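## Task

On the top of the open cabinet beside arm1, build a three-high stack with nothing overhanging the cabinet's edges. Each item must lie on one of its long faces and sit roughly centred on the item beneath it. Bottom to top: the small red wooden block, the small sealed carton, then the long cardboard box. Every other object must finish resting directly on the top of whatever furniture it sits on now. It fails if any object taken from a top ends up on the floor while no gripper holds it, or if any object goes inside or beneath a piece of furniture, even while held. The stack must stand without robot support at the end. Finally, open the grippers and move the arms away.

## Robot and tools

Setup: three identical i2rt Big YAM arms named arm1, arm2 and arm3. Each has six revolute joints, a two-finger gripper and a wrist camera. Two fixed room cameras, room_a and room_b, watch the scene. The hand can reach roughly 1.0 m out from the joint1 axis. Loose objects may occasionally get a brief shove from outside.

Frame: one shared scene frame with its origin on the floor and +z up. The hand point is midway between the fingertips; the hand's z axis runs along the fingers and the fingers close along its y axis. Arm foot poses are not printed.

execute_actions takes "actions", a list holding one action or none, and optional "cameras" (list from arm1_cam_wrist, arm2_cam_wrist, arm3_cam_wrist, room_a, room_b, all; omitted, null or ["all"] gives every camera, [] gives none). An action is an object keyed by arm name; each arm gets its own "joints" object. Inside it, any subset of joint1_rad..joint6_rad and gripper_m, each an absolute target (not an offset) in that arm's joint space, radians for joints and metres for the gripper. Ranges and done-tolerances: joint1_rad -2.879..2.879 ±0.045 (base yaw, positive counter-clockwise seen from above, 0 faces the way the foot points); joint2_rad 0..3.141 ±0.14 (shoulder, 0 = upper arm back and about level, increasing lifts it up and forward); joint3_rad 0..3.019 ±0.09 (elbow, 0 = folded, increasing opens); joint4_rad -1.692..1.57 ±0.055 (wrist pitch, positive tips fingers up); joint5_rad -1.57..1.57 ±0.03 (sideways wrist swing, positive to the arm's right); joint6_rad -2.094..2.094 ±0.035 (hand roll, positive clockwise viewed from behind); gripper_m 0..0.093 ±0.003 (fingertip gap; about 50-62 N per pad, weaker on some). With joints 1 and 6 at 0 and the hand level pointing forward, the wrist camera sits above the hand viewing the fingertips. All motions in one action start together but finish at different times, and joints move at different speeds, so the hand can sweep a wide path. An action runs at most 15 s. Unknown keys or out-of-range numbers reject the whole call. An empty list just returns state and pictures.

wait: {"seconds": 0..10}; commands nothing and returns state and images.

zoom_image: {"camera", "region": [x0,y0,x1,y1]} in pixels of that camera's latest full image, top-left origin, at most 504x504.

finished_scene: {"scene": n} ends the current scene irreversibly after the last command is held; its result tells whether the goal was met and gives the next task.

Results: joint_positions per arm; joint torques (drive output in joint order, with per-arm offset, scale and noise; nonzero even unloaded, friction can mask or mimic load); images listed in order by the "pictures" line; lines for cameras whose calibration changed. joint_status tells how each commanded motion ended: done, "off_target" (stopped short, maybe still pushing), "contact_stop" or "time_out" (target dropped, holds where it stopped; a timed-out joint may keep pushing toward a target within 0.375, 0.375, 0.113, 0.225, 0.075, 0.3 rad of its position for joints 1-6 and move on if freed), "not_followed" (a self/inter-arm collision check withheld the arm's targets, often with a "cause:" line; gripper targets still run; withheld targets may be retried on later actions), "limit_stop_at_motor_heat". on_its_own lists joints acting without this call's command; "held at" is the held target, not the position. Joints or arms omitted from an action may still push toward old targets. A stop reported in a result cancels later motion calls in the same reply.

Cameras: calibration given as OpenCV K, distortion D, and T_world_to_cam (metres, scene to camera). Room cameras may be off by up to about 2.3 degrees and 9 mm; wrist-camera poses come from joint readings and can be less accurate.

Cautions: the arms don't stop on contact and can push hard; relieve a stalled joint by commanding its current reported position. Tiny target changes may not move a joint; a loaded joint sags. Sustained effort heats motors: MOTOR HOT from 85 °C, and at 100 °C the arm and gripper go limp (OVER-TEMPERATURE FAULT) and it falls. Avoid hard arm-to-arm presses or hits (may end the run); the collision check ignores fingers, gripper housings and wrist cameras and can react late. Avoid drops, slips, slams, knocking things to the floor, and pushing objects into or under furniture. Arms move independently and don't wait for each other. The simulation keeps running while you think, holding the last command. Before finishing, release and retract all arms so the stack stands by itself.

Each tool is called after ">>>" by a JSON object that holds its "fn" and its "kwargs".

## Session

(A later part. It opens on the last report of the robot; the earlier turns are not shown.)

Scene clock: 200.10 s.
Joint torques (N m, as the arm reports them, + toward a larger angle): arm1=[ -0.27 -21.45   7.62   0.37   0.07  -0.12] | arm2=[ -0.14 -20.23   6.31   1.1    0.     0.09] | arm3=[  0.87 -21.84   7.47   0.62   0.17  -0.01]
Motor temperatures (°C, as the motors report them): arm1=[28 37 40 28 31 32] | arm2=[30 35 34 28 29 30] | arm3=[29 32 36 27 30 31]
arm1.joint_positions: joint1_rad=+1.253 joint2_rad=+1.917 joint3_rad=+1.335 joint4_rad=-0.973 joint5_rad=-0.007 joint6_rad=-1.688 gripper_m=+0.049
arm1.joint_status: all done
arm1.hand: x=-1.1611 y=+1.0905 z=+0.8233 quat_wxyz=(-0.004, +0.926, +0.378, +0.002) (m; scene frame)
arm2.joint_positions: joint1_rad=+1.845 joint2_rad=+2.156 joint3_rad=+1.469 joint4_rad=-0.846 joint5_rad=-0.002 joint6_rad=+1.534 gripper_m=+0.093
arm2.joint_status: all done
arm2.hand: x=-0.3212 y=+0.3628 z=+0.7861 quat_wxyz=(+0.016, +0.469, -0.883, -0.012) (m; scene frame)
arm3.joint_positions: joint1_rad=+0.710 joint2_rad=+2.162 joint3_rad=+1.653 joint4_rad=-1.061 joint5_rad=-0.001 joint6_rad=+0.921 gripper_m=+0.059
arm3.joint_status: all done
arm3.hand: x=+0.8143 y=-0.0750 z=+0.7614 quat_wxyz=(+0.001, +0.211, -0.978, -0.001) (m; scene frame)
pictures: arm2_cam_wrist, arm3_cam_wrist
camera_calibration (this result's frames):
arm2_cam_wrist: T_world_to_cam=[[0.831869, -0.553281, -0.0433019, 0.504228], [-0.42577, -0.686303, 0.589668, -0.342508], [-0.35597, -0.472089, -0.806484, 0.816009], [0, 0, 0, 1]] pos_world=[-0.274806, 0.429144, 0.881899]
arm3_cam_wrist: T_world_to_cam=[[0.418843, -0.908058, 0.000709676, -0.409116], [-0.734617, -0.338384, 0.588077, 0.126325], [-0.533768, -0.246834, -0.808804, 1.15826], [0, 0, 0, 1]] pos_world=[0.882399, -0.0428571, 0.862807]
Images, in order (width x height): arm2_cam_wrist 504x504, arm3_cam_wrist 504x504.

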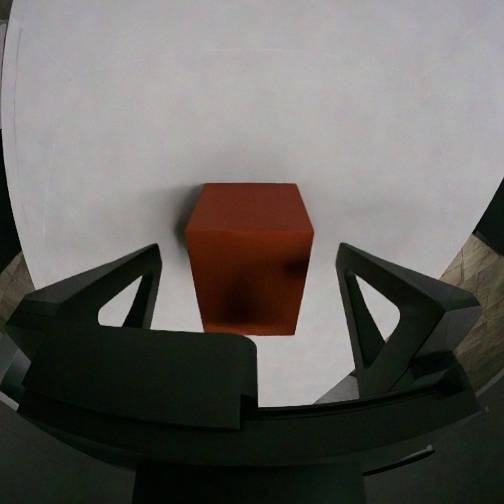

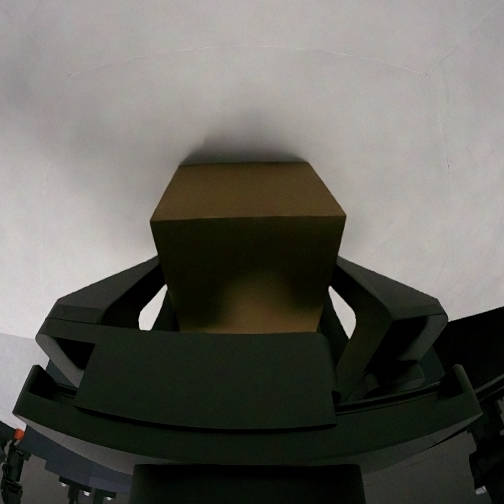

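>>> {"fn": "execute_actions", "kwargs": {"actions": [{"arm1":{"joints":{"joint3_rad":1.33,"gripper_m":0.09}},"arm2":{"joints":{"joint2_rad":1.95,"joint4_rad":-1.08}},"arm3":{"joints":{"gripper_m":0.093}}}], "cameras": ["arm1_cam_wrist","arm3_cam_wrist"]}}

>>> {"fn": "execute_actions", "kwargs": {"actions": [{"arm1":{"joints":{"joint2_rad":1.70,"joint3_rad":1.50,"joint4_rad":-1.34}},"arm2":{"joints":{"joint1_rad":0.5,"joint3_rad":1.62,"joint4_rad":-1.22}},"arm3":{"joints":{"joint2_rad":1.93,"joint4_rad":-1.28}}}], "cameras": ["arm1_cam_wrist","arm3_cam_wrist","room_b"]}}

Scene clock: 211.43 s.
Joint torques (N m, as the arm reports them, + toward a larger angle): arm1=[ -0.38 -21.21   7.81   0.33  -0.07  -0.13] | arm2=[  0.18 -16.63   7.91  -0.28  -0.01   0.12] | arm3=[ -0.02 -20.8    7.48   0.57   0.15   0.02]
Motor temperatures (°C, as the motors report them): arm1=[28 37 39 28 31 32] | arm2=[30 35 34 28 29 30] | arm3=[29 32 35 27 30 31]
arm1.joint_positions: joint1_rad=+1.253 joint2_rad=+1.917 joint3_rad=+1.328 joint4_rad=-0.972 joint5_rad=-0.003 joint6_rad=-1.688 gripper_m=+0.090
arm1.joint_status: all done
arm1.hand: x=-1.1588 y=+1.0887 z=+0.8211 quat_wxyz=(-0.002, +0.926, +0.378, +0.005) (m; scene frame)
arm2.joint_positions: joint1_rad=+1.845 joint2_rad=+1.930 joint3_rad=+1.463 joint4_rad=-1.064 joint5_rad=-0.002 joint6_rad=+1.534 gripper_m=+0.093
arm2.joint_status: all done
arm2.hand: x=-0.3018 y=+0.3512 z=+0.9092 quat_wxyz=(+0.017, +0.469, -0.883, -0.013) (m; scene frame)
arm3.joint_positions: joint1_rad=+0.710 joint2_rad=+2.162 joint3_rad=+1.653 joint4_rad=-1.061 joint5_rad=-0.001 joint6_rad=+0.921 gripper_m=+0.093
arm3.joint_status: all done
arm3.hand: x=+0.8143 y=-0.0750 z=+0.7614 quat_wxyz=(+0.001, +0.211, -0.978, -0.001) (m; scene frame)
pictures: arm1_cam_wrist, arm3_cam_wrist
camera_calibration (this result's frames):
arm1_cam_wrist: T_world_to_cam=[[-0.713978, 0.700119, 0.00822626, -1.59958], [0.56859, 0.572909, 0.590323, -0.442933], [0.408584, 0.426155, -0.807125, 0.795132], [0, 0, 0, 1]] pos_world=[-1.2151, 1.03481, 0.916404]
arm3_cam_wrist: T_world_to_cam=[[0.418843, -0.908058, 0.000709676, -0.409116], [-0.734617, -0.338384, 0.588077, 0.126325], [-0.533768, -0.246834, -0.808804, 1.15826], [0, 0, 0, 1]] pos_world=[0.882399, -0.0428571, 0.862807]
Images, in order (width x height): arm1_cam_wrist 504x504, arm3_cam_wrist 504x504.

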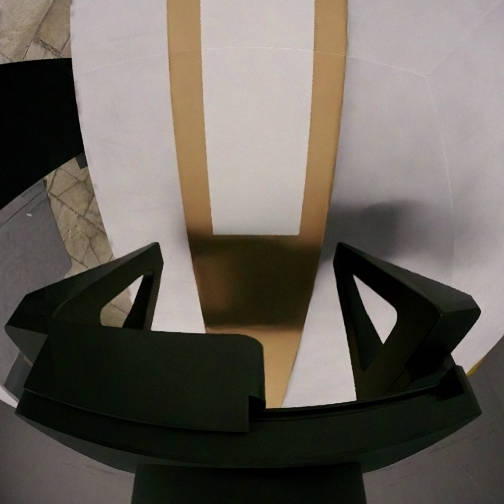

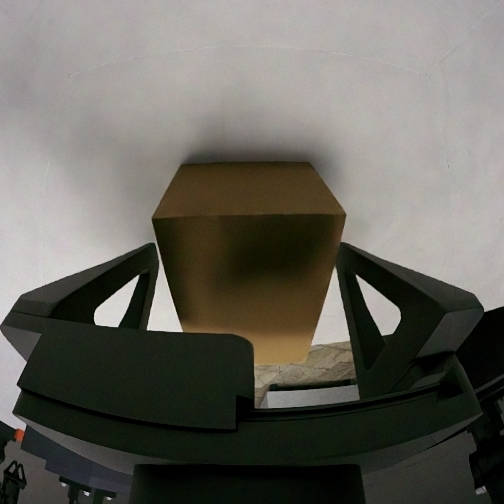

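Scene clock: 213.13 s.
Joint torques (N m, as the arm reports them, + toward a larger angle): arm1=[ -0.37 -18.79  10.48  -0.26  -0.09  -0.13] | arm2=[  0.7  -18.94  10.38  -0.42  -0.12   0.1 ] | arm3=[  0.92 -19.17   8.96  -0.47   0.14   0.07]
Motor temperatures (°C, as the motors report them): arm1=[28 37 39 28 31 32] | arm2=[30 35 34 28 29 30] | arm3=[29 32 35 27 30 31]
arm1.joint_positions: joint1_rad=+1.253 joint2_rad=+1.706 joint3_rad=+1.484 joint4_rad=-1.333 joint5_rad=-0.002 joint6_rad=-1.688 gripper_m=+0.090
arm1.joint_status: all done
arm1.hand: x=-1.1506 y=+1.0747 z=+0.9825 quat_wxyz=(-0.005, +0.926, +0.378, +0.005) (m; scene frame)
arm2.joint_positions: joint1_rad=+0.492 joint2_rad=+1.939 joint3_rad=+1.591 joint4_rad=-1.204 joint5_rad=+0.001 joint6_rad=+1.534 gripper_m=+0.093
arm2.joint_status: all done
arm2.hand: x=+0.3935 y=+0.5520 z=+0.9399 quat_wxyz=(+0.000, -0.187, -0.982, -0.001) (m; scene frame)
arm3.joint_positions: joint1_rad=+0.710 joint2_rad=+1.916 joint3_rad=+1.643 joint4_rad=-1.268 joint5_rad=-0.001 joint6_rad=+0.921 gripper_m=+0.093
arm3.joint_status: all done
arm3.hand: x=+0.8068 y=-0.1080 z=+0.9017 quat_wxyz=(-0.006, +0.211, -0.977, -0.014) (m; scene frame)
pictures: arm1_cam_wrist, arm3_cam_wrist, room_b
camera_calibration (this result's frames):
arm1_cam_wrist: T_world_to_cam=[[-0.714, 0.699995, 0.0145451, -1.59141], [0.570528, 0.56965, 0.591605, -0.530386], [0.405835, 0.430704, -0.806097, 0.918915], [0, 0, 0, 1]] pos_world=[-1.2066, 1.02033, 1.07766]
arm3_cam_wrist: T_world_to_cam=[[0.418909, -0.907748, -0.0225372, -0.415095], [-0.73843, -0.355006, 0.573316, 0.0417253], [-0.528428, -0.223525, -0.819024, 1.26696], [0, 0, 0, 1]] pos_world=[0.874193, -0.0787923, 1.00439]
Images, in order (width x height): arm1_cam_wrist 504x504, arm3_cam_wrist 504x504, room_b 672x504.

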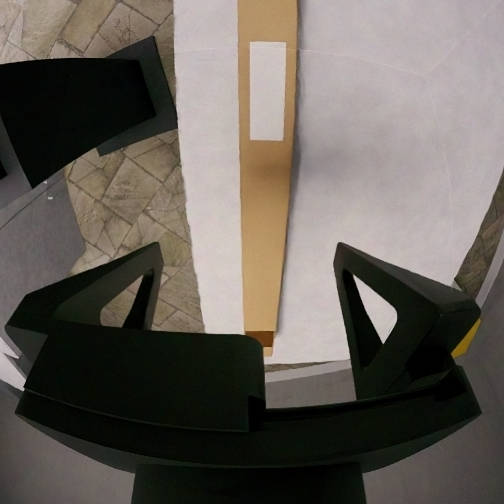

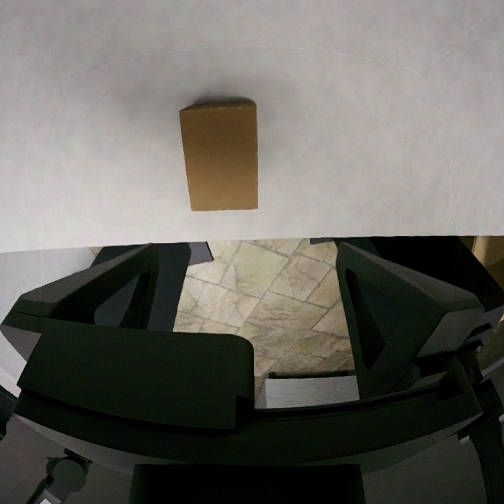

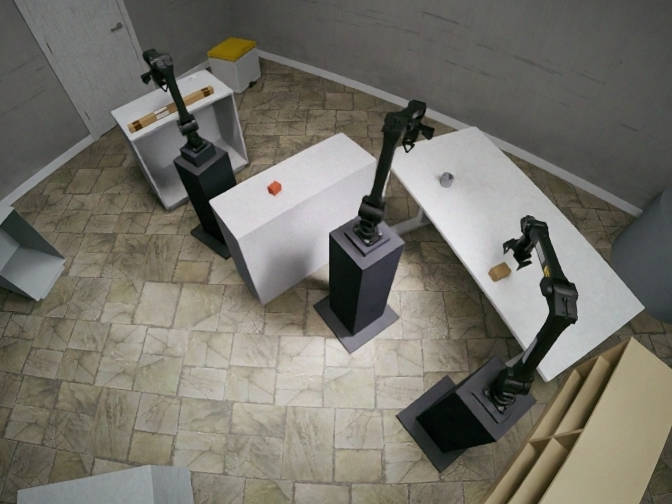

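>>> {"fn": "zoom_image", "kwargs": {"camera": "room_b", "region": [100, 50, 250, 160]}}

Region (100, 50, 250, 160) of room_b's 672x504 image, scaled by 3.360, with more detail than that image has; it fills the top 370 rows of this view, and the rest is white.

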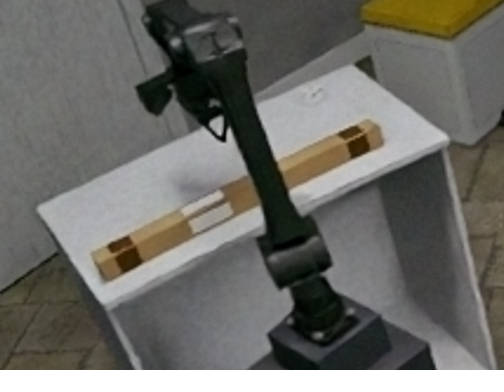

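>>> {"fn": "execute_actions", "kwargs": {"actions": [{"arm1":{"joints":{"joint1_rad":-1.49,"joint2_rad":1.995,"joint3_rad":1.675,"joint4_rad":-1.19,"joint6_rad":-1.475}},"arm2":{"joints":{"joint1_rad":-0.838,"joint2_rad":2.27,"joint3_rad":1.865,"joint4_rad":-1.115,"joint6_rad":-0.62}},"arm3":{"joints":{"joint1_rad":-0.7,"joint2_rad":1.1,"joint3_rad":1.0,"joint4_rad":-1.0}}}], "cameras": ["arm1_cam_wrist","arm2_cam_wrist","room_b"]}}

Scene clock: 238.00 s.
Joint torques (N m, as the arm reports them, + toward a larger angle): arm1=[  1.08 -24.45  10.66  -0.09  -0.23   0.11] | arm2=[ -0.46 -24.03  10.07   0.57  -0.29  -0.01] | arm3=[ 0.48 -6.99  8.89  1.5  -0.02  0.  ]
Motor temperatures (°C, as the motors report them): arm1=[28 37 40 28 31 32] | arm2=[31 35 36 28 29 30] | arm3=[29 32 36 27 30 31]
arm1.joint_positions: joint1_rad=-1.497 joint2_rad=+2.016 joint3_rad=+1.653 joint4_rad=-1.185 joint5_rad=+0.001 joint6_rad=-1.487 gripper_m=+0.090
arm1.joint_status: all done
arm1.hand: x=-0.3054 y=+0.3621 z=+0.8905 quat_wxyz=(-0.013, +0.464, -0.886, +0.013) (m; scene frame)
arm2.joint_positions: joint1_rad=-0.842 joint2_rad=+2.281 joint3_rad=+1.837 joint4_rad=-1.120 joint5_rad=+0.002 joint6_rad=-0.613 gripper_m=+0.093
arm2.joint_status: all done
arm2.hand: x=+0.8143 y=-0.1028 z=+0.8256 quat_wxyz=(+0.003, +0.217, -0.976, +0.008) (m; scene frame)
arm3.joint_positions: joint1_rad=-0.701 joint2_rad=+1.101 joint3_rad=+1.004 joint4_rad=-1.010 joint5_rad=+0.002 joint6_rad=+0.922 gripper_m=+0.093
arm3.joint_status: all done
arm3.hand: x=+1.0752 y=-0.7091 z=+1.0282 quat_wxyz=(-0.209, -0.461, -0.857, -0.095) (m; scene frame)
pictures: arm1_cam_wrist, arm2_cam_wrist, room_b
camera_calibration (this result's frames):
arm1_cam_wrist: T_world_to_cam=[[0.832486, -0.552178, 0.0454586, 0.410371], [-0.474512, -0.66822, 0.572992, -0.406531], [-0.286017, -0.498579, -0.818299, 0.944747], [0, 0, 0, 1]] pos_world=[-0.264318, 0.425976, 0.98737]
arm2_cam_wrist: T_world_to_cam=[[0.430317, -0.902634, 0.0089006, -0.448225], [-0.734991, -0.344638, 0.583963, 0.0897908], [-0.524037, -0.257831, -0.811732, 1.19542], [0, 0, 0, 1]] pos_world=[0.885317, -0.0654226, 0.921913]
Images, in order (width x height): arm1_cam_wrist 504x504, arm2_cam_wrist 504x504, room_b 672x504.

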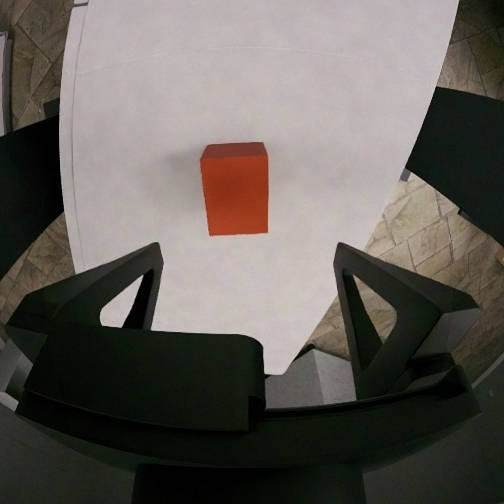

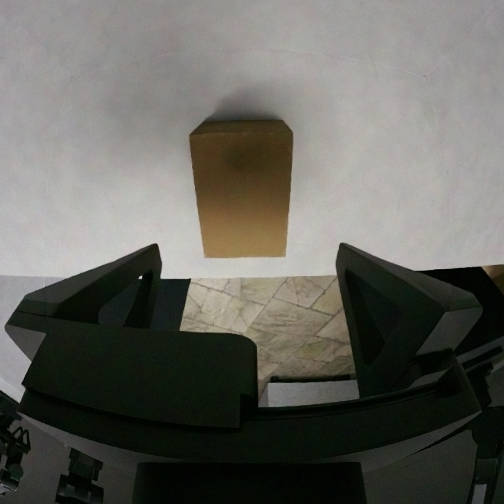

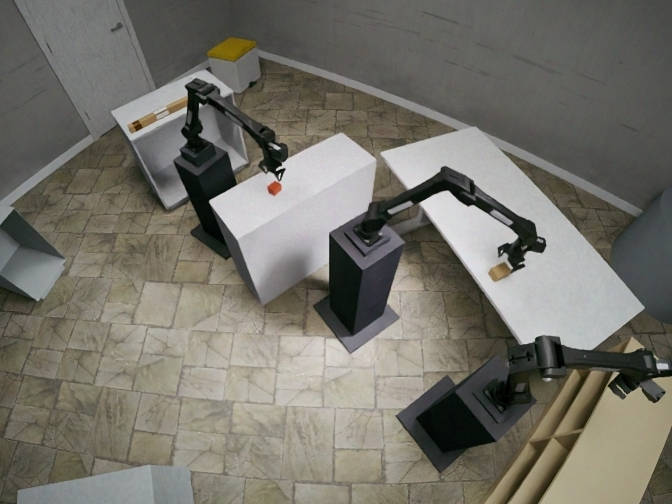

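>>> {"fn": "execute_actions", "kwargs": {"actions": [{"arm1":{"joints":{"joint1_rad":-1.485,"joint2_rad":2.12,"joint3_rad":1.593,"joint4_rad":-1.003,"joint6_rad":-1.525}},"arm2":{"joints":{"joint1_rad":-0.83,"joint2_rad":2.42,"joint3_rad":1.89,"joint4_rad":-0.995}}}], "cameras": ["arm1_cam_wrist","arm2_cam_wrist"]}}

Scene clock: 254.17 s.
Joint torques (N m, as the arm reports them, + toward a larger angle): arm1=[  1.68 -25.05   9.35   0.43  -0.22  -0.14] | arm2=[  0.73 -23.76   9.83   0.92  -0.27  -0.04] | arm3=[ 0.67 -6.76  8.84  1.55 -0.05  0.03]
Motor temperatures (°C, as the motors report them): arm1=[28 37 41 28 31 32] | arm2=[30 36 37 28 29 30] | arm3=[29 31 36 27 30 31]
arm1.joint_positions: joint1_rad=-1.497 joint2_rad=+2.139 joint3_rad=+1.578 joint4_rad=-1.012 joint5_rad=+0.001 joint6_rad=-1.511 gripper_m=+0.090
arm1.joint_status: all done
arm1.hand: x=-0.3065 y=+0.3638 z=+0.7927 quat_wxyz=(-0.006, +0.475, -0.880, +0.003) (m; scene frame)
arm2.joint_positions: joint1_rad=-0.842 joint2_rad=+2.422 joint3_rad=+1.859 joint4_rad=-1.011 joint5_rad=+0.002 joint6_rad=-0.613 gripper_m=+0.093
arm2.joint_status: all done
arm2.hand: x=+0.8200 y=-0.1051 z=+0.7413 quat_wxyz=(+0.008, +0.217, -0.976, +0.006) (m; scene frame)
arm3.joint_positions: joint1_rad=-0.701 joint2_rad=+1.101 joint3_rad=+1.004 joint4_rad=-1.010 joint5_rad=+0.002 joint6_rad=+0.922 gripper_m=+0.093
arm3.joint_status: not commanded
arm3.hand: x=+1.0752 y=-0.7091 z=+1.0282 quat_wxyz=(-0.209, -0.461, -0.857, -0.095) (m; scene frame)
pictures: arm1_cam_wrist, arm2_cam_wrist
camera_calibration (this result's frames):
arm1_cam_wrist: T_world_to_cam=[[0.846564, -0.53189, 0.020547, 0.433423], [-0.445216, -0.686401, 0.57501, -0.335949], [-0.291738, -0.495931, -0.817888, 0.862209], [0, 0, 0, 1]] pos_world=[-0.264951, 0.427534, 0.88946]
arm2_cam_wrist: T_world_to_cam=[[0.430576, -0.902549, 0.00290858, -0.447828], [-0.728955, -0.345856, 0.590769, 0.132266], [-0.532192, -0.256491, -0.806836, 1.13264], [0, 0, 0, 1]] pos_world=[0.892021, -0.0679299, 0.837016]
Images, in order (width x height): arm1_cam_wrist 504x504, arm2_cam_wrist 504x504.

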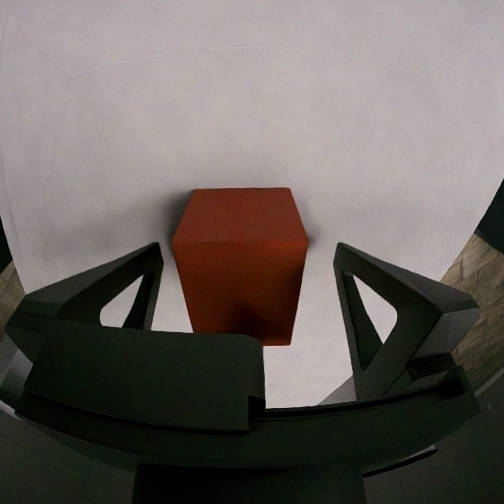

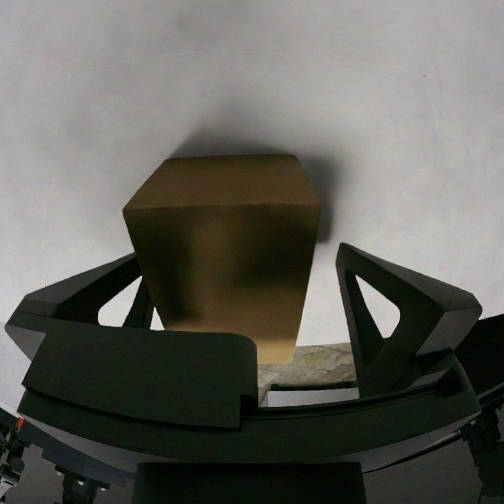

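>>> {"fn": "execute_actions", "kwargs": {"actions": [{"arm1":{"joints":{"joint1_rad":-1.497,"gripper_m":0.015}},"arm2":{"joints":{"joint1_rad":-0.842,"gripper_m":0.03}}}], "cameras": []}}

>>> {"fn": "execute_actions", "kwargs": {"actions": [{"arm1":{"joints":{"joint2_rad":1.90,"joint4_rad":-1.25}},"arm2":{"joints":{"joint2_rad":2.12,"joint4_rad":-1.31}}}], "cameras": []}}

Scene clock: 258.17 s.
Joint torques (N m, as the arm reports them, + toward a larger angle): arm1=[  0.66 -24.77   9.21   0.39  -0.22  -0.14] | arm2=[ -0.08 -24.23   9.92   0.91  -0.25  -0.01] | arm3=[-0.08 -6.55  8.89  1.65 -0.01 -0.02]
Motor temperatures (°C, as the motors report them): arm1=[28 38 40 28 31 32] | arm2=[30 36 37 28 29 30] | arm3=[29 30 36 27 30 31]
arm1.joint_positions: joint1_rad=-1.497 joint2_rad=+2.139 joint3_rad=+1.578 joint4_rad=-1.011 joint5_rad=+0.001 joint6_rad=-1.512 gripper_m=+0.044
arm1.joint_status: gripper_m off_target (ended at +0.044, target +0.015); the others done
arm1.hand: x=-0.3064 y=+0.3637 z=+0.7927 quat_wxyz=(-0.006, +0.475, -0.880, +0.003) (m; scene frame)
arm2.joint_positions: joint1_rad=-0.842 joint2_rad=+2.422 joint3_rad=+1.859 joint4_rad=-1.010 joint5_rad=+0.001 joint6_rad=-0.614 gripper_m=+0.059
arm2.joint_status: gripper_m off_target (ended at +0.059, target +0.030); the others done
arm2.hand: x=+0.8201 y=-0.1050 z=+0.7413 quat_wxyz=(+0.007, +0.218, -0.976, +0.006) (m; scene frame)
arm3.joint_positions: joint1_rad=-0.701 joint2_rad=+1.101 joint3_rad=+1.004 joint4_rad=-1.010 joint5_rad=+0.002 joint6_rad=+0.922 gripper_m=+0.093
arm3.joint_status: not commanded
arm3.hand: x=+1.0752 y=-0.7091 z=+1.0282 quat_wxyz=(-0.209, -0.461, -0.857, -0.095) (m; scene frame)
pictures: none
No camera images: the call's "cameras" was empty. Leave "cameras" out to get every camera's image.

Scene clock: 259.67 s.
Joint torques (N m, as the arm reports them, + toward a larger angle): arm1=[  0.61 -21.24  10.33  -0.17  -0.22  -0.14] | arm2=[ -0.28 -21.53  10.35  -0.33  -0.23  -0.04] | arm3=[ 0.28 -7.17  8.88  1.48 -0.02  0.  ]
Motor temperatures (°C, as the motors report them): arm1=[28 38 40 28 31 32] | arm2=[30 36 37 28 29 30] | arm3=[29 30 36 27 30 31]
arm1.joint_positions: joint1_rad=-1.497 joint2_rad=+1.908 joint3_rad=+1.575 joint4_rad=-1.243 joint5_rad=+0.001 joint6_rad=-1.512 gripper_m=+0.044
arm1.joint_status: all done
arm1.hand: x=-0.3388 y=+0.3810 z=+0.9231 quat_wxyz=(-0.005, +0.475, -0.880, +0.002) (m; scene frame)
arm2.joint_positions: joint1_rad=-0.842 joint2_rad=+2.116 joint3_rad=+1.869 joint4_rad=-1.294 joint5_rad=+0.001 joint6_rad=-0.614 gripper_m=+0.059
arm2.joint_status: all done
arm2.hand: x=+0.8027 y=-0.0988 z=+0.9420 quat_wxyz=(-0.008, +0.218, -0.976, +0.012) (m; scene frame)
arm3.joint_positions: joint1_rad=-0.701 joint2_rad=+1.101 joint3_rad=+1.004 joint4_rad=-1.010 joint5_rad=+0.002 joint6_rad=+0.922 gripper_m=+0.093
arm3.joint_status: not commanded
arm3.hand: x=+1.0752 y=-0.7091 z=+1.0282 quat_wxyz=(-0.209, -0.461, -0.857, -0.095) (m; scene frame)
pictures: none
No camera images: the call's "cameras" was empty. Leave "cameras" out to get every camera's image.

>>> {"fn": "execute_actions", "kwargs": {"actions": [{"arm1":{"joints":{"joint1_rad":1.213,"joint2_rad":2.145,"joint3_rad":1.97,"joint4_rad":-1.34,"joint6_rad":-1.735}},"arm2":{"joints":{"joint1_rad":1.835,"joint2_rad":2.035,"joint3_rad":1.49,"joint4_rad":-1.025}}}], "cameras": ["arm1_cam_wrist","arm2_cam_wrist","room_b"]}}

Scene clock: 269.80 s.
Joint torques (N m, as the arm reports them, + toward a larger angle): arm1=[  0.51 -28.29  10.96  -0.28  -0.11  -0.14] | arm2=[  0.36 -20.14   6.88   0.51  -0.11  -0.03] | arm3=[-0.08 -7.04  8.88  1.45 -0.03  0.04]
Motor temperatures (°C, as the motors report them): arm1=[28 38 41 28 31 32] | arm2=[31 36 36 28 29 30] | arm3=[29 30 36 27 30 31]
arm1.joint_positions: joint1_rad=+1.211 joint2_rad=+2.176 joint3_rad=+1.948 joint4_rad=-1.333 joint5_rad=-0.002 joint6_rad=-1.722 gripper_m=+0.044
arm1.joint_status: all done
arm1.hand: x=-1.2183 y=+1.2112 z=+0.8859 quat_wxyz=(-0.002, +0.928, +0.374, +0.006) (m; scene frame)
arm2.joint_positions: joint1_rad=+1.845 joint2_rad=+2.044 joint3_rad=+1.502 joint4_rad=-1.028 joint5_rad=-0.002 joint6_rad=-0.615 gripper_m=+0.060
arm2.joint_status: all done
arm2.hand: x=-0.3125 y=+0.3576 z=+0.8593 quat_wxyz=(+0.008, +1.000, -0.007, -0.005) (m; scene frame)
arm3.joint_positions: joint1_rad=-0.701 joint2_rad=+1.101 joint3_rad=+1.004 joint4_rad=-1.010 joint5_rad=+0.002 joint6_rad=+0.922 gripper_m=+0.093
arm3.joint_status: not commanded
arm3.hand: x=+1.0752 y=-0.7091 z=+1.0282 quat_wxyz=(-0.209, -0.461, -0.857, -0.095) (m; scene frame)
pictures: arm1_cam_wrist, arm2_cam_wrist, room_b
camera_calibration (this result's frames):
arm1_cam_wrist: T_world_to_cam=[[-0.707821, 0.70634, 0.00855702, -1.72877], [0.573051, 0.567085, 0.591631, -0.50619], [0.41304, 0.423673, -0.806164, 0.827097], [0, 0, 0, 1]] pos_world=[-1.27521, 1.15773, 0.981046]
arm2_cam_wrist: T_world_to_cam=[[0.00724797, 0.999726, -0.0222428, -0.333861], [0.823398, 0.00665496, 0.567425, -0.223816], [0.567418, -0.0224273, -0.823125, 1.01771], [0, 0, 0, 1]] pos_world=[-0.390757, 0.358084, 0.957275]
Images, in order (width x height): arm1_cam_wrist 504x504, arm2_cam_wrist 504x504, room_b 672x504.

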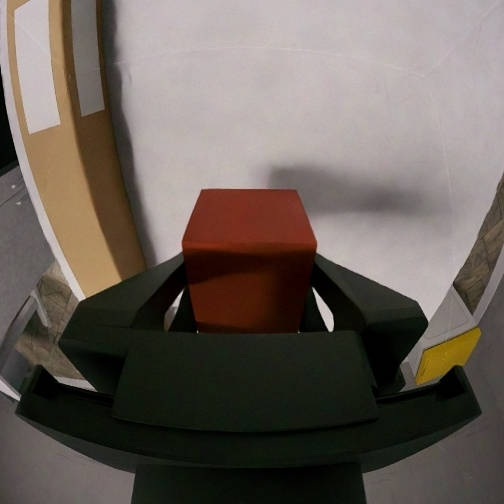

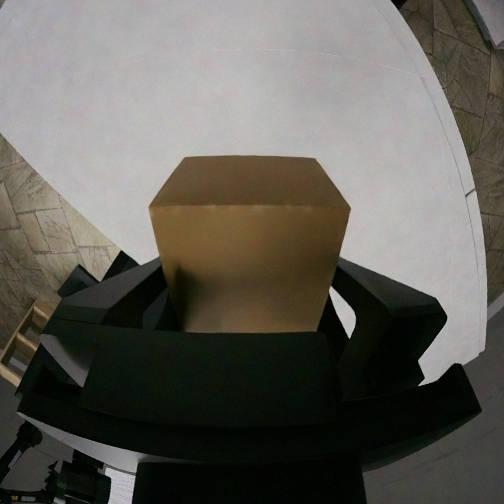

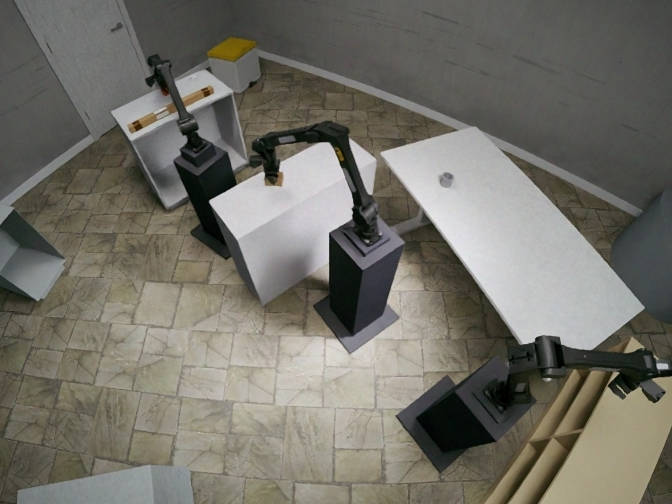

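>>> {"fn": "execute_actions", "kwargs": {"actions": [{"arm1":{"joints":{"joint2_rad":2.21,"joint3_rad":1.857,"joint4_rad":-1.176}},"arm2":{"joints":{"joint2_rad":2.15,"joint3_rad":1.465,"joint4_rad":-0.875}}}], "cameras": ["arm1_cam_wrist","arm2_cam_wrist"]}}

Scene clock: 275.77 s.
Joint torques (N m, as the arm reports them, + toward a larger angle): arm1=[  0.34 -27.29   9.67   0.39  -0.11  -0.14] | arm2=[ -0.45 -20.56   6.91   1.02  -0.17  -0.03] | arm3=[ 0.67 -7.28  8.86  1.49 -0.01  0.01]
Motor temperatures (°C, as the motors report them): arm1=[28 38 41 28 31 32] | arm2=[30 36 36 28 29 30] | arm3=[29 30 36 27 30 31]
arm1.joint_positions: joint1_rad=+1.211 joint2_rad=+2.229 joint3_rad=+1.844 joint4_rad=-1.184 joint5_rad=-0.002 joint6_rad=-1.722 gripper_m=+0.044
arm1.joint_status: all done
arm1.hand: x=-1.2138 y=+1.2066 z=+0.8144 quat_wxyz=(+0.001, +0.927, +0.374, +0.007) (m; scene frame)
arm2.joint_positions: joint1_rad=+1.845 joint2_rad=+2.154 joint3_rad=+1.467 joint4_rad=-0.891 joint5_rad=-0.002 joint6_rad=-0.615 gripper_m=+0.060
arm2.joint_status: all done
arm2.hand: x=-0.3119 y=+0.3557 z=+0.7866 quat_wxyz=(+0.010, +1.000, -0.007, -0.002) (m; scene frame)
arm3.joint_positions: joint1_rad=-0.701 joint2_rad=+1.101 joint3_rad=+1.004 joint4_rad=-1.010 joint5_rad=+0.002 joint6_rad=+0.922 gripper_m=+0.093
arm3.joint_status: not commanded
arm3.hand: x=+1.0752 y=-0.7091 z=+1.0282 quat_wxyz=(-0.209, -0.461, -0.857, -0.095) (m; scene frame)
pictures: arm1_cam_wrist, arm2_cam_wrist
camera_calibration (this result's frames):
arm1_cam_wrist: T_world_to_cam=[[-0.70804, 0.706171, 0.0014113, -1.71591], [0.570417, 0.570747, 0.590654, -0.470643], [0.416297, 0.419012, -0.806923, 0.779749], [0, 0, 0, 1]] pos_world=[-1.27108, 1.15362, 0.909607]
arm2_cam_wrist: T_world_to_cam=[[0.00727033, 0.999617, -0.0266879, -0.330009], [0.819883, 0.00932035, 0.572455, -0.189035], [0.572485, -0.0260429, -0.819501, 0.957537], [0, 0, 0, 1]] pos_world=[-0.390789, 0.356582, 0.88411]
Images, in order (width x height): arm1_cam_wrist 504x504, arm2_cam_wrist 504x504.

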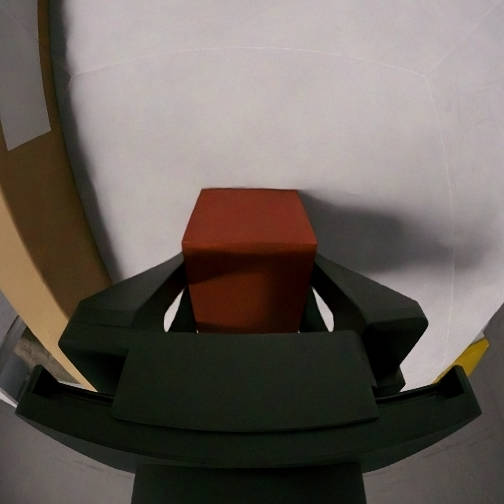

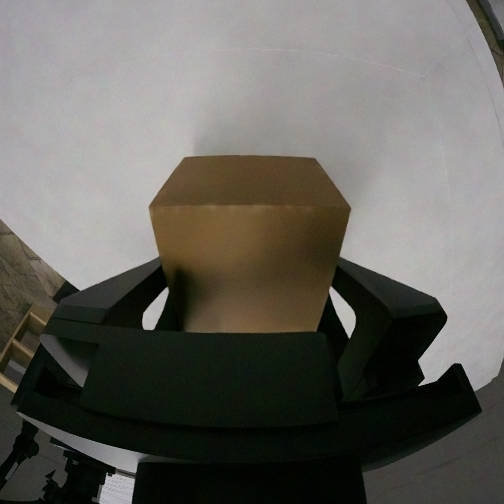

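>>> {"fn": "execute_actions", "kwargs": {"actions": [{"arm1":{"joints":{"joint3_rad":1.838,"joint4_rad":-1.163}},"arm2":{"joints":{"joint3_rad":1.447,"joint4_rad":-0.86}}}], "cameras": []}}

Scene clock: 278.07 s.
Joint torques (N m, as the arm reports them, + toward a larger angle): arm1=[  0.08 -27.47   8.36   0.35  -0.11  -0.12] | arm2=[  0.07 -20.58   6.13   1.03  -0.14  -0.03] | arm3=[ 0.34 -7.14  8.88  1.6  -0.01  0.  ]
Motor temperatures (°C, as the motors report them): arm1=[28 38 41 28 31 32] | arm2=[30 36 35 28 29 30] | arm3=[29 30 36 27 30 31]
arm1.joint_positions: joint1_rad=+1.211 joint2_rad=+2.228 joint3_rad=+1.838 joint4_rad=-1.171 joint5_rad=-0.002 joint6_rad=-1.722 gripper_m=+0.044
arm1.joint_status: all done
arm1.hand: x=-1.2142 y=+1.2072 z=+0.8126 quat_wxyz=(-0.002, +0.927, +0.374, +0.006) (m; scene frame)
arm2.joint_positions: joint1_rad=+1.845 joint2_rad=+2.154 joint3_rad=+1.459 joint4_rad=-0.877 joint5_rad=-0.002 joint6_rad=-0.615 gripper_m=+0.060
arm2.joint_status: all done
arm2.hand: x=-0.3114 y=+0.3554 z=+0.7841 quat_wxyz=(+0.008, +1.000, -0.007, -0.004) (m; scene frame)
arm3.joint_positions: joint1_rad=-0.701 joint2_rad=+1.101 joint3_rad=+1.004 joint4_rad=-1.010 joint5_rad=+0.002 joint6_rad=+0.922 gripper_m=+0.093
arm3.joint_status: not commanded
arm3.hand: x=+1.0752 y=-0.7091 z=+1.0282 quat_wxyz=(-0.209, -0.461, -0.857, -0.095) (m; scene frame)
pictures: none
No camera images: the call's "cameras" was empty. Leave "cameras" out to get every camera's image.

>>> {"fn": "execute_actions", "kwargs": {"actions": [{"arm1":{"joints":{"gripper_m":0.085}},"arm2":{"joints":{"gripper_m":0.093}}}], "cameras": ["arm1_cam_wrist","arm2_cam_wrist"]}}

>>> {"fn": "execute_actions", "kwargs": {"actions": [{"arm1":{"joints":{"joint2_rad":2.0,"joint4_rad":-1.40}},"arm2":{"joints":{"joint2_rad":1.93,"joint4_rad":-1.10}}}], "cameras": ["arm1_cam_wrist","arm2_cam_wrist"]}}

Scene clock: 282.17 s.
Joint torques (N m, as the arm reports them, + toward a larger angle): arm1=[  0.16 -27.24   8.65   0.34  -0.1   -0.14] | arm2=[ -0.34 -20.49   6.26   1.01  -0.13  -0.03] | arm3=[ 0.55 -7.2   8.81  1.38 -0.04  0.  ]
Motor temperatures (°C, as the motors report them): arm1=[28 38 40 28 31 32] | arm2=[30 36 35 28 29 30] | arm3=[29 30 36 27 30 31]
arm1.joint_positions: joint1_rad=+1.211 joint2_rad=+2.228 joint3_rad=+1.836 joint4_rad=-1.171 joint5_rad=-0.002 joint6_rad=-1.722 gripper_m=+0.085
arm1.joint_status: all done
arm1.hand: x=-1.2138 y=+1.2066 z=+0.8119 quat_wxyz=(-0.001, +0.927, +0.374, +0.006) (m; scene frame)
arm2.joint_positions: joint1_rad=+1.845 joint2_rad=+2.154 joint3_rad=+1.459 joint4_rad=-0.877 joint5_rad=-0.002 joint6_rad=-0.615 gripper_m=+0.093
arm2.joint_status: all done
arm2.hand: x=-0.3114 y=+0.3554 z=+0.7841 quat_wxyz=(+0.008, +1.000, -0.007, -0.004) (m; scene frame)
arm3.joint_positions: joint1_rad=-0.701 joint2_rad=+1.101 joint3_rad=+1.004 joint4_rad=-1.010 joint5_rad=+0.002 joint6_rad=+0.922 gripper_m=+0.093
arm3.joint_status: not commanded
arm3.hand: x=+1.0752 y=-0.7091 z=+1.0282 quat_wxyz=(-0.209, -0.461, -0.857, -0.095) (m; scene frame)
pictures: arm1_cam_wrist, arm2_cam_wrist
camera_calibration (this result's frames):
arm1_cam_wrist: T_world_to_cam=[[-0.70835, 0.70583, 0.00666855, -1.72013], [0.571978, 0.568433, 0.591376, -0.465106], [0.41362, 0.422715, -0.806369, 0.769566], [0, 0, 0, 1]] pos_world=[-1.27073, 1.15319, 0.907077]
arm2_cam_wrist: T_world_to_cam=[[0.0072552, 0.999708, -0.0230442, -0.332616], [0.822395, 0.00714466, 0.568873, -0.183685], [0.568871, -0.0230787, -0.822103, 0.955054], [0, 0, 0, 1]] pos_world=[-0.389828, 0.355873, 0.881981]
Images, in order (width x height): arm1_cam_wrist 504x504, arm2_cam_wrist 504x504.

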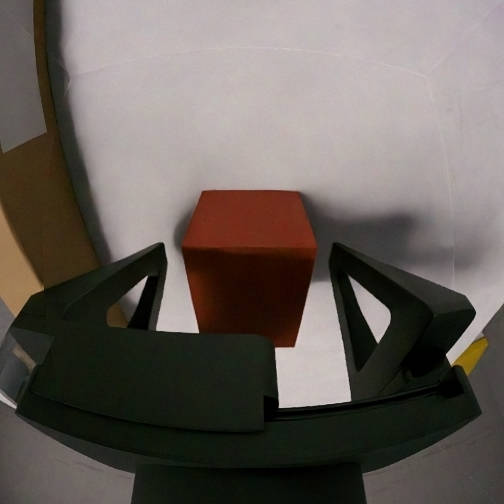

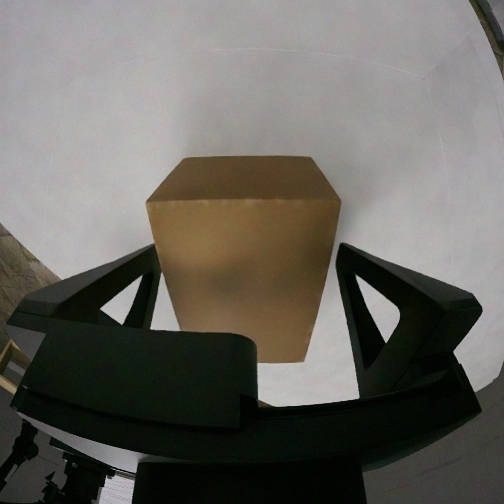

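Scene clock: 283.53 s.
Joint torques (N m, as the arm reports them, + toward a larger angle): arm1=[  0.32 -23.81  10.47  -0.25  -0.11  -0.14] | arm2=[ -0.13 -17.38   7.89  -0.25  -0.16  -0.03] | arm3=[ 0.05 -6.8   8.92  1.65 -0.04  0.  ]
Motor temperatures (°C, as the motors report them): arm1=[28 38 40 28 31 32] | arm2=[30 36 35 28 29 30] | arm3=[29 30 36 27 30 31]
arm1.joint_positions: joint1_rad=+1.211 joint2_rad=+2.003 joint3_rad=+1.821 joint4_rad=-1.393 joint5_rad=-0.002 joint6_rad=-1.722 gripper_m=+0.085
arm1.joint_status: all done
arm1.hand: x=-1.1900 y=+1.1697 z=+0.9462 quat_wxyz=(+0.005, +0.927, +0.374, +0.007) (m; scene frame)
arm2.joint_positions: joint1_rad=+1.845 joint2_rad=+1.911 joint3_rad=+1.451 joint4_rad=-1.084 joint5_rad=-0.002 joint6_rad=-0.615 gripper_m=+0.093
arm2.joint_status: all done
arm2.hand: x=-0.2948 y=+0.3460 z=+0.9149 quat_wxyz=(+0.000, +1.000, -0.007, -0.016) (m; scene frame)
arm3.joint_positions: joint1_rad=-0.701 joint2_rad=+1.101 joint3_rad=+1.004 joint4_rad=-1.010 joint5_rad=+0.002 joint6_rad=+0.922 gripper_m=+0.093
arm3.joint_status: not commanded
arm3.hand: x=+1.0752 y=-0.7091 z=+1.0282 quat_wxyz=(-0.209, -0.461, -0.857, -0.095) (m; scene frame)
pictures: arm1_cam_wrist, arm2_cam_wrist
camera_calibration (this result's frames):
arm1_cam_wrist: T_world_to_cam=[[-0.708234, 0.705957, -0.00535784, -1.66673], [0.567914, 0.574222, 0.589697, -0.547164], [0.419377, 0.414601, -0.807607, 0.901113], [0, 0, 0, 1]] pos_world=[-1.2476, 1.11723, 1.04148]
arm2_cam_wrist: T_world_to_cam=[[0.00738827, 0.999949, -0.00681753, -0.335264], [0.83499, -0.00241785, 0.550259, -0.24758], [0.550215, -0.00975803, -0.834966, 1.05455], [0, 0, 0, 1]] pos_world=[-0.371026, 0.344939, 1.01446]
Images, in order (width x height): arm1_cam_wrist 504x504, arm2_cam_wrist 504x504.

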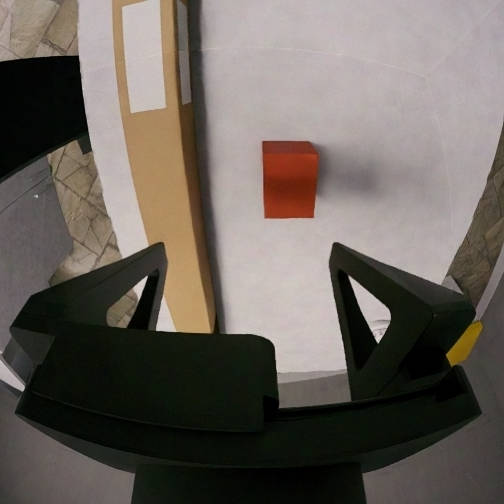

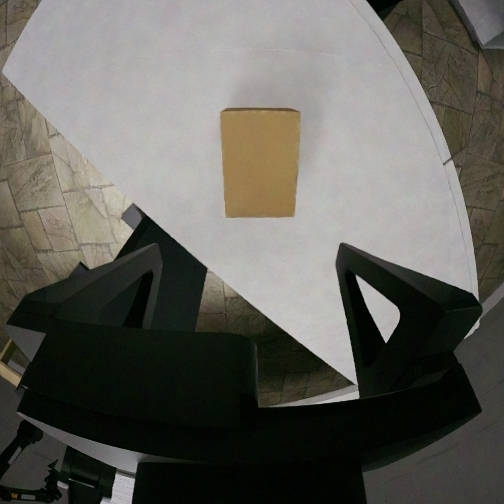

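>>> {"fn": "execute_actions", "kwargs": {"actions": [{"arm1":{"joints":{"joint1_rad":-1.50,"joint2_rad":2.03,"joint3_rad":1.715,"joint4_rad":-1.215,"joint6_rad":-0.515,"gripper_m":0.093}},"arm2":{"joints":{"joint1_rad":2.85,"joint2_rad":0.9,"joint3_rad":1.0,"joint4_rad":-1.3}}}], "cameras": ["arm1_cam_wrist","room_b"]}}

Scene clock: 294.57 s.
Joint torques (N m, as the arm reports them, + toward a larger angle): arm1=[  1.6  -24.62   9.35  -0.03  -0.19   0.11] | arm2=[ 0.75 -2.92  8.38  0.52 -0.15  0.01] | arm3=[ 1.2  -7.07  8.92  1.51  0.01  0.02]
Motor temperatures (°C, as the motors report them): arm1=[28 38 41 28 31 32] | arm2=[30 36 35 28 29 30] | arm3=[29 30 36 27 30 31]
arm1.joint_positions: joint1_rad=-1.506 joint2_rad=+2.045 joint3_rad=+1.710 joint4_rad=-1.210 joint5_rad=+0.002 joint6_rad=-0.527 gripper_m=+0.093
arm1.joint_status: all done
arm1.hand: x=-0.2967 y=+0.3504 z=+0.8941 quat_wxyz=(-0.019, -0.002, -1.000, +0.007) (m; scene frame)
arm2.joint_positions: joint1_rad=+2.844 joint2_rad=+0.891 joint3_rad=+1.016 joint4_rad=-1.283 joint5_rad=-0.002 joint6_rad=-0.615 gripper_m=+0.093
arm2.joint_status: all done
arm2.hand: x=-0.1323 y=-0.0941 z=+1.1604 quat_wxyz=(-0.020, +0.862, +0.461, -0.210) (m; scene frame)
arm3.joint_positions: joint1_rad=-0.701 joint2_rad=+1.101 joint3_rad=+1.004 joint4_rad=-1.010 joint5_rad=+0.002 joint6_rad=+0.922 gripper_m=+0.093
arm3.joint_status: not commanded
arm3.hand: x=+1.0752 y=-0.7091 z=+1.0282 quat_wxyz=(-0.209, -0.461, -0.857, -0.095) (m; scene frame)
pictures: arm1_cam_wrist, room_b
camera_calibration (this result's frames):
arm1_cam_wrist: T_world_to_cam=[[0.0158053, -0.999593, 0.0237626, 0.330444], [-0.834838, -0.000113687, 0.550495, -0.733222], [-0.550269, -0.0285387, -0.8345, 0.715757], [0, 0, 0, 1]] pos_world=[-0.223486, 0.350653, 0.993082]
Images, in order (width x height): arm1_cam_wrist 504x504, room_b 672x504.

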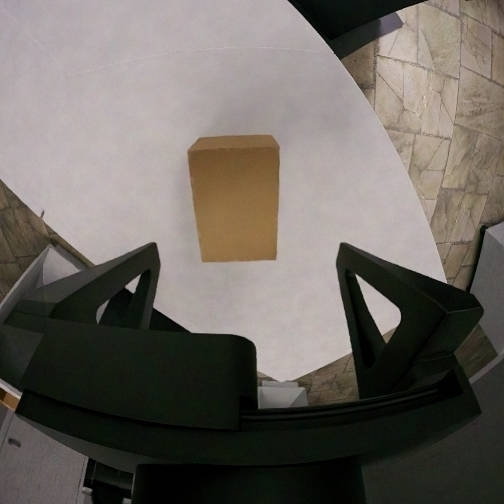

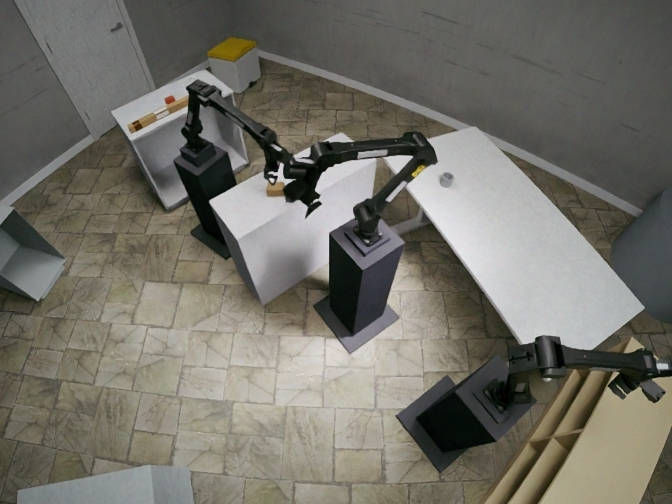

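>>> {"fn": "execute_actions", "kwargs": {"actions": [{"arm1":{"joints":{"joint1_rad":-1.482,"joint2_rad":2.138,"joint3_rad":1.638,"joint4_rad":-1.025,"joint6_rad":-0.562}}}], "cameras": ["arm1_cam_wrist"]}}

Scene clock: 303.13 s.
Joint torques (N m, as the arm reports them, + toward a larger angle): arm1=[  1.08 -25.92   9.4    0.51  -0.19  -0.15] | arm2=[ 0.54 -3.26  8.44  0.49 -0.16 -0.02] | arm3=[-0.02 -7.51  8.83  1.52  0.01  0.01]
Motor temperatures (°C, as the motors report them): arm1=[28 38 40 28 31 32] | arm2=[30 35 35 28 29 30] | arm3=[29 30 36 27 30 31]
arm1.joint_positions: joint1_rad=-1.489 joint2_rad=+2.158 joint3_rad=+1.624 joint4_rad=-1.034 joint5_rad=+0.002 joint6_rad=-0.548 gripper_m=+0.093
arm1.joint_status: all done
arm1.hand: x=-0.2939 y=+0.3619 z=+0.7972 quat_wxyz=(-0.009, +0.017, -1.000, +0.001) (m; scene frame)
arm2.joint_positions: joint1_rad=+2.844 joint2_rad=+0.891 joint3_rad=+1.016 joint4_rad=-1.283 joint5_rad=-0.002 joint6_rad=-0.615 gripper_m=+0.093
arm2.joint_status: not commanded
arm2.hand: x=-0.1323 y=-0.0941 z=+1.1604 quat_wxyz=(-0.020, +0.862, +0.461, -0.210) (m; scene frame)
arm3.joint_positions: joint1_rad=-0.701 joint2_rad=+1.101 joint3_rad=+1.004 joint4_rad=-1.010 joint5_rad=+0.002 joint6_rad=+0.922 gripper_m=+0.093
arm3.joint_status: not commanded
arm3.hand: x=+1.0752 y=-0.7091 z=+1.0282 quat_wxyz=(-0.209, -0.461, -0.857, -0.095) (m; scene frame)
pictures: arm1_cam_wrist
camera_calibration (this result's frames):
arm1_cam_wrist: T_world_to_cam=[[0.0544785, -0.998436, 0.0125313, 0.364021], [-0.82294, -0.0377881, 0.56687, -0.673461], [-0.56551, -0.0411947, -0.823712, 0.628202], [0, 0, 0, 1]] pos_world=[-0.218795, 0.363881, 0.894661]
Images, in order (width x height): arm1_cam_wrist 504x504.

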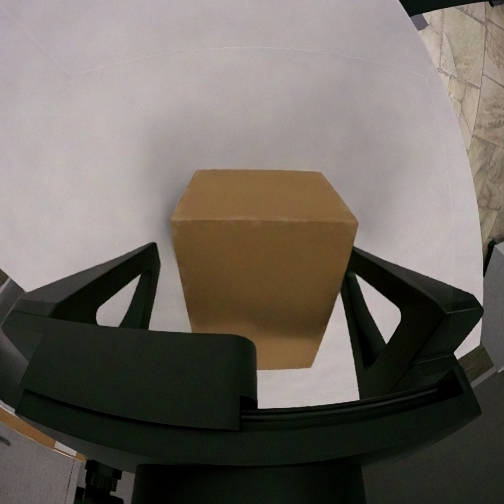

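>>> {"fn": "execute_actions", "kwargs": {"actions": [{"arm1":{"joints":{"joint1_rad":-1.489,"gripper_m":0.03}}}], "cameras": []}}

>>> {"fn": "execute_actions", "kwargs": {"actions": [{"arm1":{"joints":{"joint2_rad":1.95,"joint4_rad":-1.24}}}], "cameras": []}}

Scene clock: 307.20 s.
Joint torques (N m, as the arm reports them, + toward a larger angle): arm1=[  0.65 -25.57   9.4    0.43  -0.16  -0.13] | arm2=[ 1.35 -3.05  8.38  0.4  -0.14  0.01] | arm3=[ 0.86 -7.16  8.86  1.56 -0.02 -0.02]
Motor temperatures (°C, as the motors report them): arm1=[28 38 40 28 31 32] | arm2=[30 35 35 28 29 30] | arm3=[29 30 36 27 30 31]
arm1.joint_positions: joint1_rad=-1.489 joint2_rad=+2.158 joint3_rad=+1.624 joint4_rad=-1.032 joint5_rad=+0.001 joint6_rad=-0.549 gripper_m=+0.059
arm1.joint_status: gripper_m off_target (ended at +0.059, target +0.030); the others done
arm1.hand: x=-0.2935 y=+0.3617 z=+0.7972 quat_wxyz=(-0.010, +0.018, -1.000, +0.001) (m; scene frame)
arm2.joint_positions: joint1_rad=+2.844 joint2_rad=+0.891 joint3_rad=+1.016 joint4_rad=-1.283 joint5_rad=-0.002 joint6_rad=-0.615 gripper_m=+0.093
arm2.joint_status: not commanded
arm2.hand: x=-0.1323 y=-0.0941 z=+1.1604 quat_wxyz=(-0.020, +0.862, +0.461, -0.210) (m; scene frame)
arm3.joint_positions: joint1_rad=-0.701 joint2_rad=+1.101 joint3_rad=+1.004 joint4_rad=-1.010 joint5_rad=+0.002 joint6_rad=+0.922 gripper_m=+0.093
arm3.joint_status: not commanded
arm3.hand: x=+1.0752 y=-0.7091 z=+1.0282 quat_wxyz=(-0.209, -0.461, -0.857, -0.095) (m; scene frame)
pictures: none
No camera images: the call's "cameras" was empty. Leave "cameras" out to get every camera's image.

Scene clock: 308.50 s.
Joint torques (N m, as the arm reports them, + toward a larger angle): arm1=[  0.68 -22.84  10.48  -0.15  -0.16  -0.13] | arm2=[ 1.1  -2.81  8.41  0.49 -0.17  0.03] | arm3=[ 0.13 -7.43  8.72  1.55 -0.06  0.02]
Motor temperatures (°C, as the motors report them): arm1=[28 38 40 28 31 32] | arm2=[30 35 35 28 29 30] | arm3=[29 30 36 27 30 31]
arm1.joint_positions: joint1_rad=-1.489 joint2_rad=+1.957 joint3_rad=+1.620 joint4_rad=-1.233 joint5_rad=+0.001 joint6_rad=-0.549 gripper_m=+0.059
arm1.joint_status: all done
arm1.hand: x=-0.3217 y=+0.3765 z=+0.9122 quat_wxyz=(-0.008, +0.018, -1.000, +0.000) (m; scene frame)
arm2.joint_positions: joint1_rad=+2.844 joint2_rad=+0.891 joint3_rad=+1.016 joint4_rad=-1.283 joint5_rad=-0.002 joint6_rad=-0.615 gripper_m=+0.093
arm2.joint_status: not commanded
arm2.hand: x=-0.1323 y=-0.0941 z=+1.1604 quat_wxyz=(-0.020, +0.862, +0.461, -0.210) (m; scene frame)
arm3.joint_positions: joint1_rad=-0.701 joint2_rad=+1.101 joint3_rad=+1.004 joint4_rad=-1.010 joint5_rad=+0.002 joint6_rad=+0.922 gripper_m=+0.093
arm3.joint_status: not commanded
arm3.hand: x=+1.0752 y=-0.7091 z=+1.0282 quat_wxyz=(-0.209, -0.461, -0.857, -0.095) (m; scene frame)
pictures: none
No camera images: the call's "cameras" was empty. Leave "cameras" out to get every camera's image.

>>> {"fn": "execute_actions", "kwargs": {"actions": [{"arm1":{"joints":{"joint1_rad":1.222,"joint2_rad":2.115,"joint3_rad":1.957,"joint4_rad":-1.36,"joint6_rad":-1.726}}}], "cameras": ["arm1_cam_wrist","room_b"]}}

Scene clock: 314.60 s.
Joint torques (N m, as the arm reports them, + toward a larger angle): arm1=[ -0.06 -28.2   11.09  -0.3   -0.11  -0.15] | arm2=[ 1.2  -2.76  8.38  0.63 -0.17  0.  ] | arm3=[-0.06 -7.21  8.97  1.63 -0.02  0.02]
Motor temperatures (°C, as the motors report them): arm1=[28 38 41 28 31 32] | arm2=[30 34 35 28 29 30] | arm3=[29 30 36 27 30 31]
arm1.joint_positions: joint1_rad=+1.220 joint2_rad=+2.149 joint3_rad=+1.934 joint4_rad=-1.352 joint5_rad=-0.002 joint6_rad=-1.712 gripper_m=+0.059
arm1.joint_status: all done
arm1.hand: x=-1.2191 y=+1.2010 z=+0.8980 quat_wxyz=(+0.001, +0.927, +0.374, +0.006) (m; scene frame)
arm2.joint_positions: joint1_rad=+2.844 joint2_rad=+0.891 joint3_rad=+1.016 joint4_rad=-1.283 joint5_rad=-0.002 joint6_rad=-0.615 gripper_m=+0.093
arm2.joint_status: not commanded
arm2.hand: x=-0.1323 y=-0.0941 z=+1.1604 quat_wxyz=(-0.020, +0.862, +0.461, -0.210) (m; scene frame)
arm3.joint_positions: joint1_rad=-0.701 joint2_rad=+1.101 joint3_rad=+1.004 joint4_rad=-1.010 joint5_rad=+0.002 joint6_rad=+0.922 gripper_m=+0.093
arm3.joint_status: not commanded
arm3.hand: x=+1.0752 y=-0.7091 z=+1.0282 quat_wxyz=(-0.209, -0.461, -0.857, -0.095) (m; scene frame)
pictures: arm1_cam_wrist, room_b
camera_calibration (this result's frames):
arm1_cam_wrist: T_world_to_cam=[[-0.708045, 0.706164, 0.00221479, -1.71655], [0.570866, 0.570534, 0.590427, -0.512808], [0.415674, 0.419313, -0.807088, 0.850739], [0, 0, 0, 1]] pos_world=[-1.27628, 1.14801, 0.993199]
Images, in order (width x height): arm1_cam_wrist 504x504, room_b 672x504.

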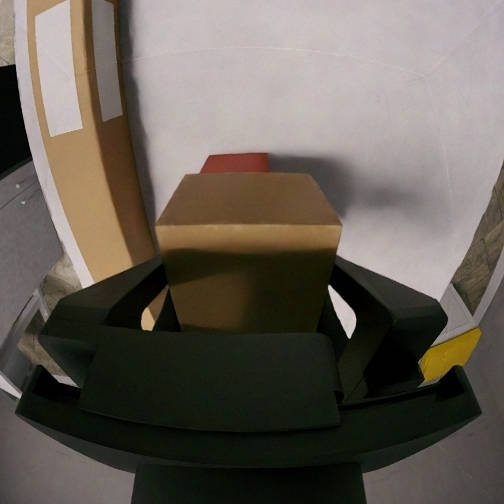

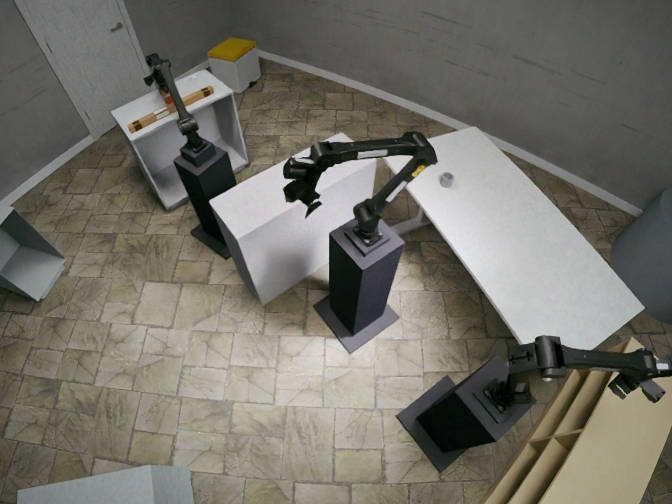

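>>> {"fn": "execute_actions", "kwargs": {"actions": [{"arm1":{"joints":{"joint2_rad":2.148,"joint3_rad":1.886,"joint4_rad":-1.265}}}], "cameras": ["arm1_cam_wrist"]}}

Scene clock: 324.27 s.
Joint torques (N m, as the arm reports them, + toward a larger angle): arm1=[  0.23 -25.95   9.8    0.37  -0.1   -0.14] | arm2=[ 0.94 -2.73  8.45  0.47 -0.14  0.01] | arm3=[ 0.17 -6.88  8.73  1.51 -0.02  0.01]
Motor temperatures (°C, as the motors report them): arm1=[28 39 41 28 31 32] | arm2=[30 34 35 28 29 30] | arm3=[29 30 36 27 30 31]
arm1.joint_positions: joint1_rad=+1.220 joint2_rad=+2.157 joint3_rad=+1.875 joint4_rad=-1.273 joint5_rad=-0.002 joint6_rad=-1.712 gripper_m=+0.059
arm1.joint_status: all done
arm1.hand: x=-1.2180 y=+1.2002 z=+0.8712 quat_wxyz=(-0.005, +0.927, +0.374, +0.005) (m; scene frame)
arm2.joint_positions: joint1_rad=+2.844 joint2_rad=+0.891 joint3_rad=+1.016 joint4_rad=-1.283 joint5_rad=-0.002 joint6_rad=-0.615 gripper_m=+0.093
arm2.joint_status: not commanded
arm2.hand: x=-0.1323 y=-0.0941 z=+1.1604 quat_wxyz=(-0.020, +0.862, +0.461, -0.210) (m; scene frame)
arm3.joint_positions: joint1_rad=-0.701 joint2_rad=+1.101 joint3_rad=+1.004 joint4_rad=-1.010 joint5_rad=+0.002 joint6_rad=+0.922 gripper_m=+0.093
arm3.joint_status: not commanded
arm3.hand: x=+1.0752 y=-0.7091 z=+1.0282 quat_wxyz=(-0.209, -0.461, -0.857, -0.095) (m; scene frame)
pictures: arm1_cam_wrist
camera_calibration (this result's frames):
arm1_cam_wrist: T_world_to_cam=[[-0.708105, 0.705963, 0.0142607, -1.7255], [0.574991, 0.564778, 0.591955, -0.486517], [0.409844, 0.427366, -0.805845, 0.811167], [0, 0, 0, 1]] pos_world=[-1.27455, 1.14625, 0.966278]
Images, in order (width x height): arm1_cam_wrist 504x504.

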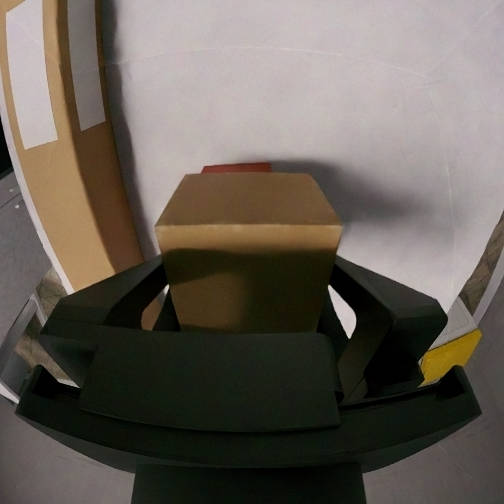

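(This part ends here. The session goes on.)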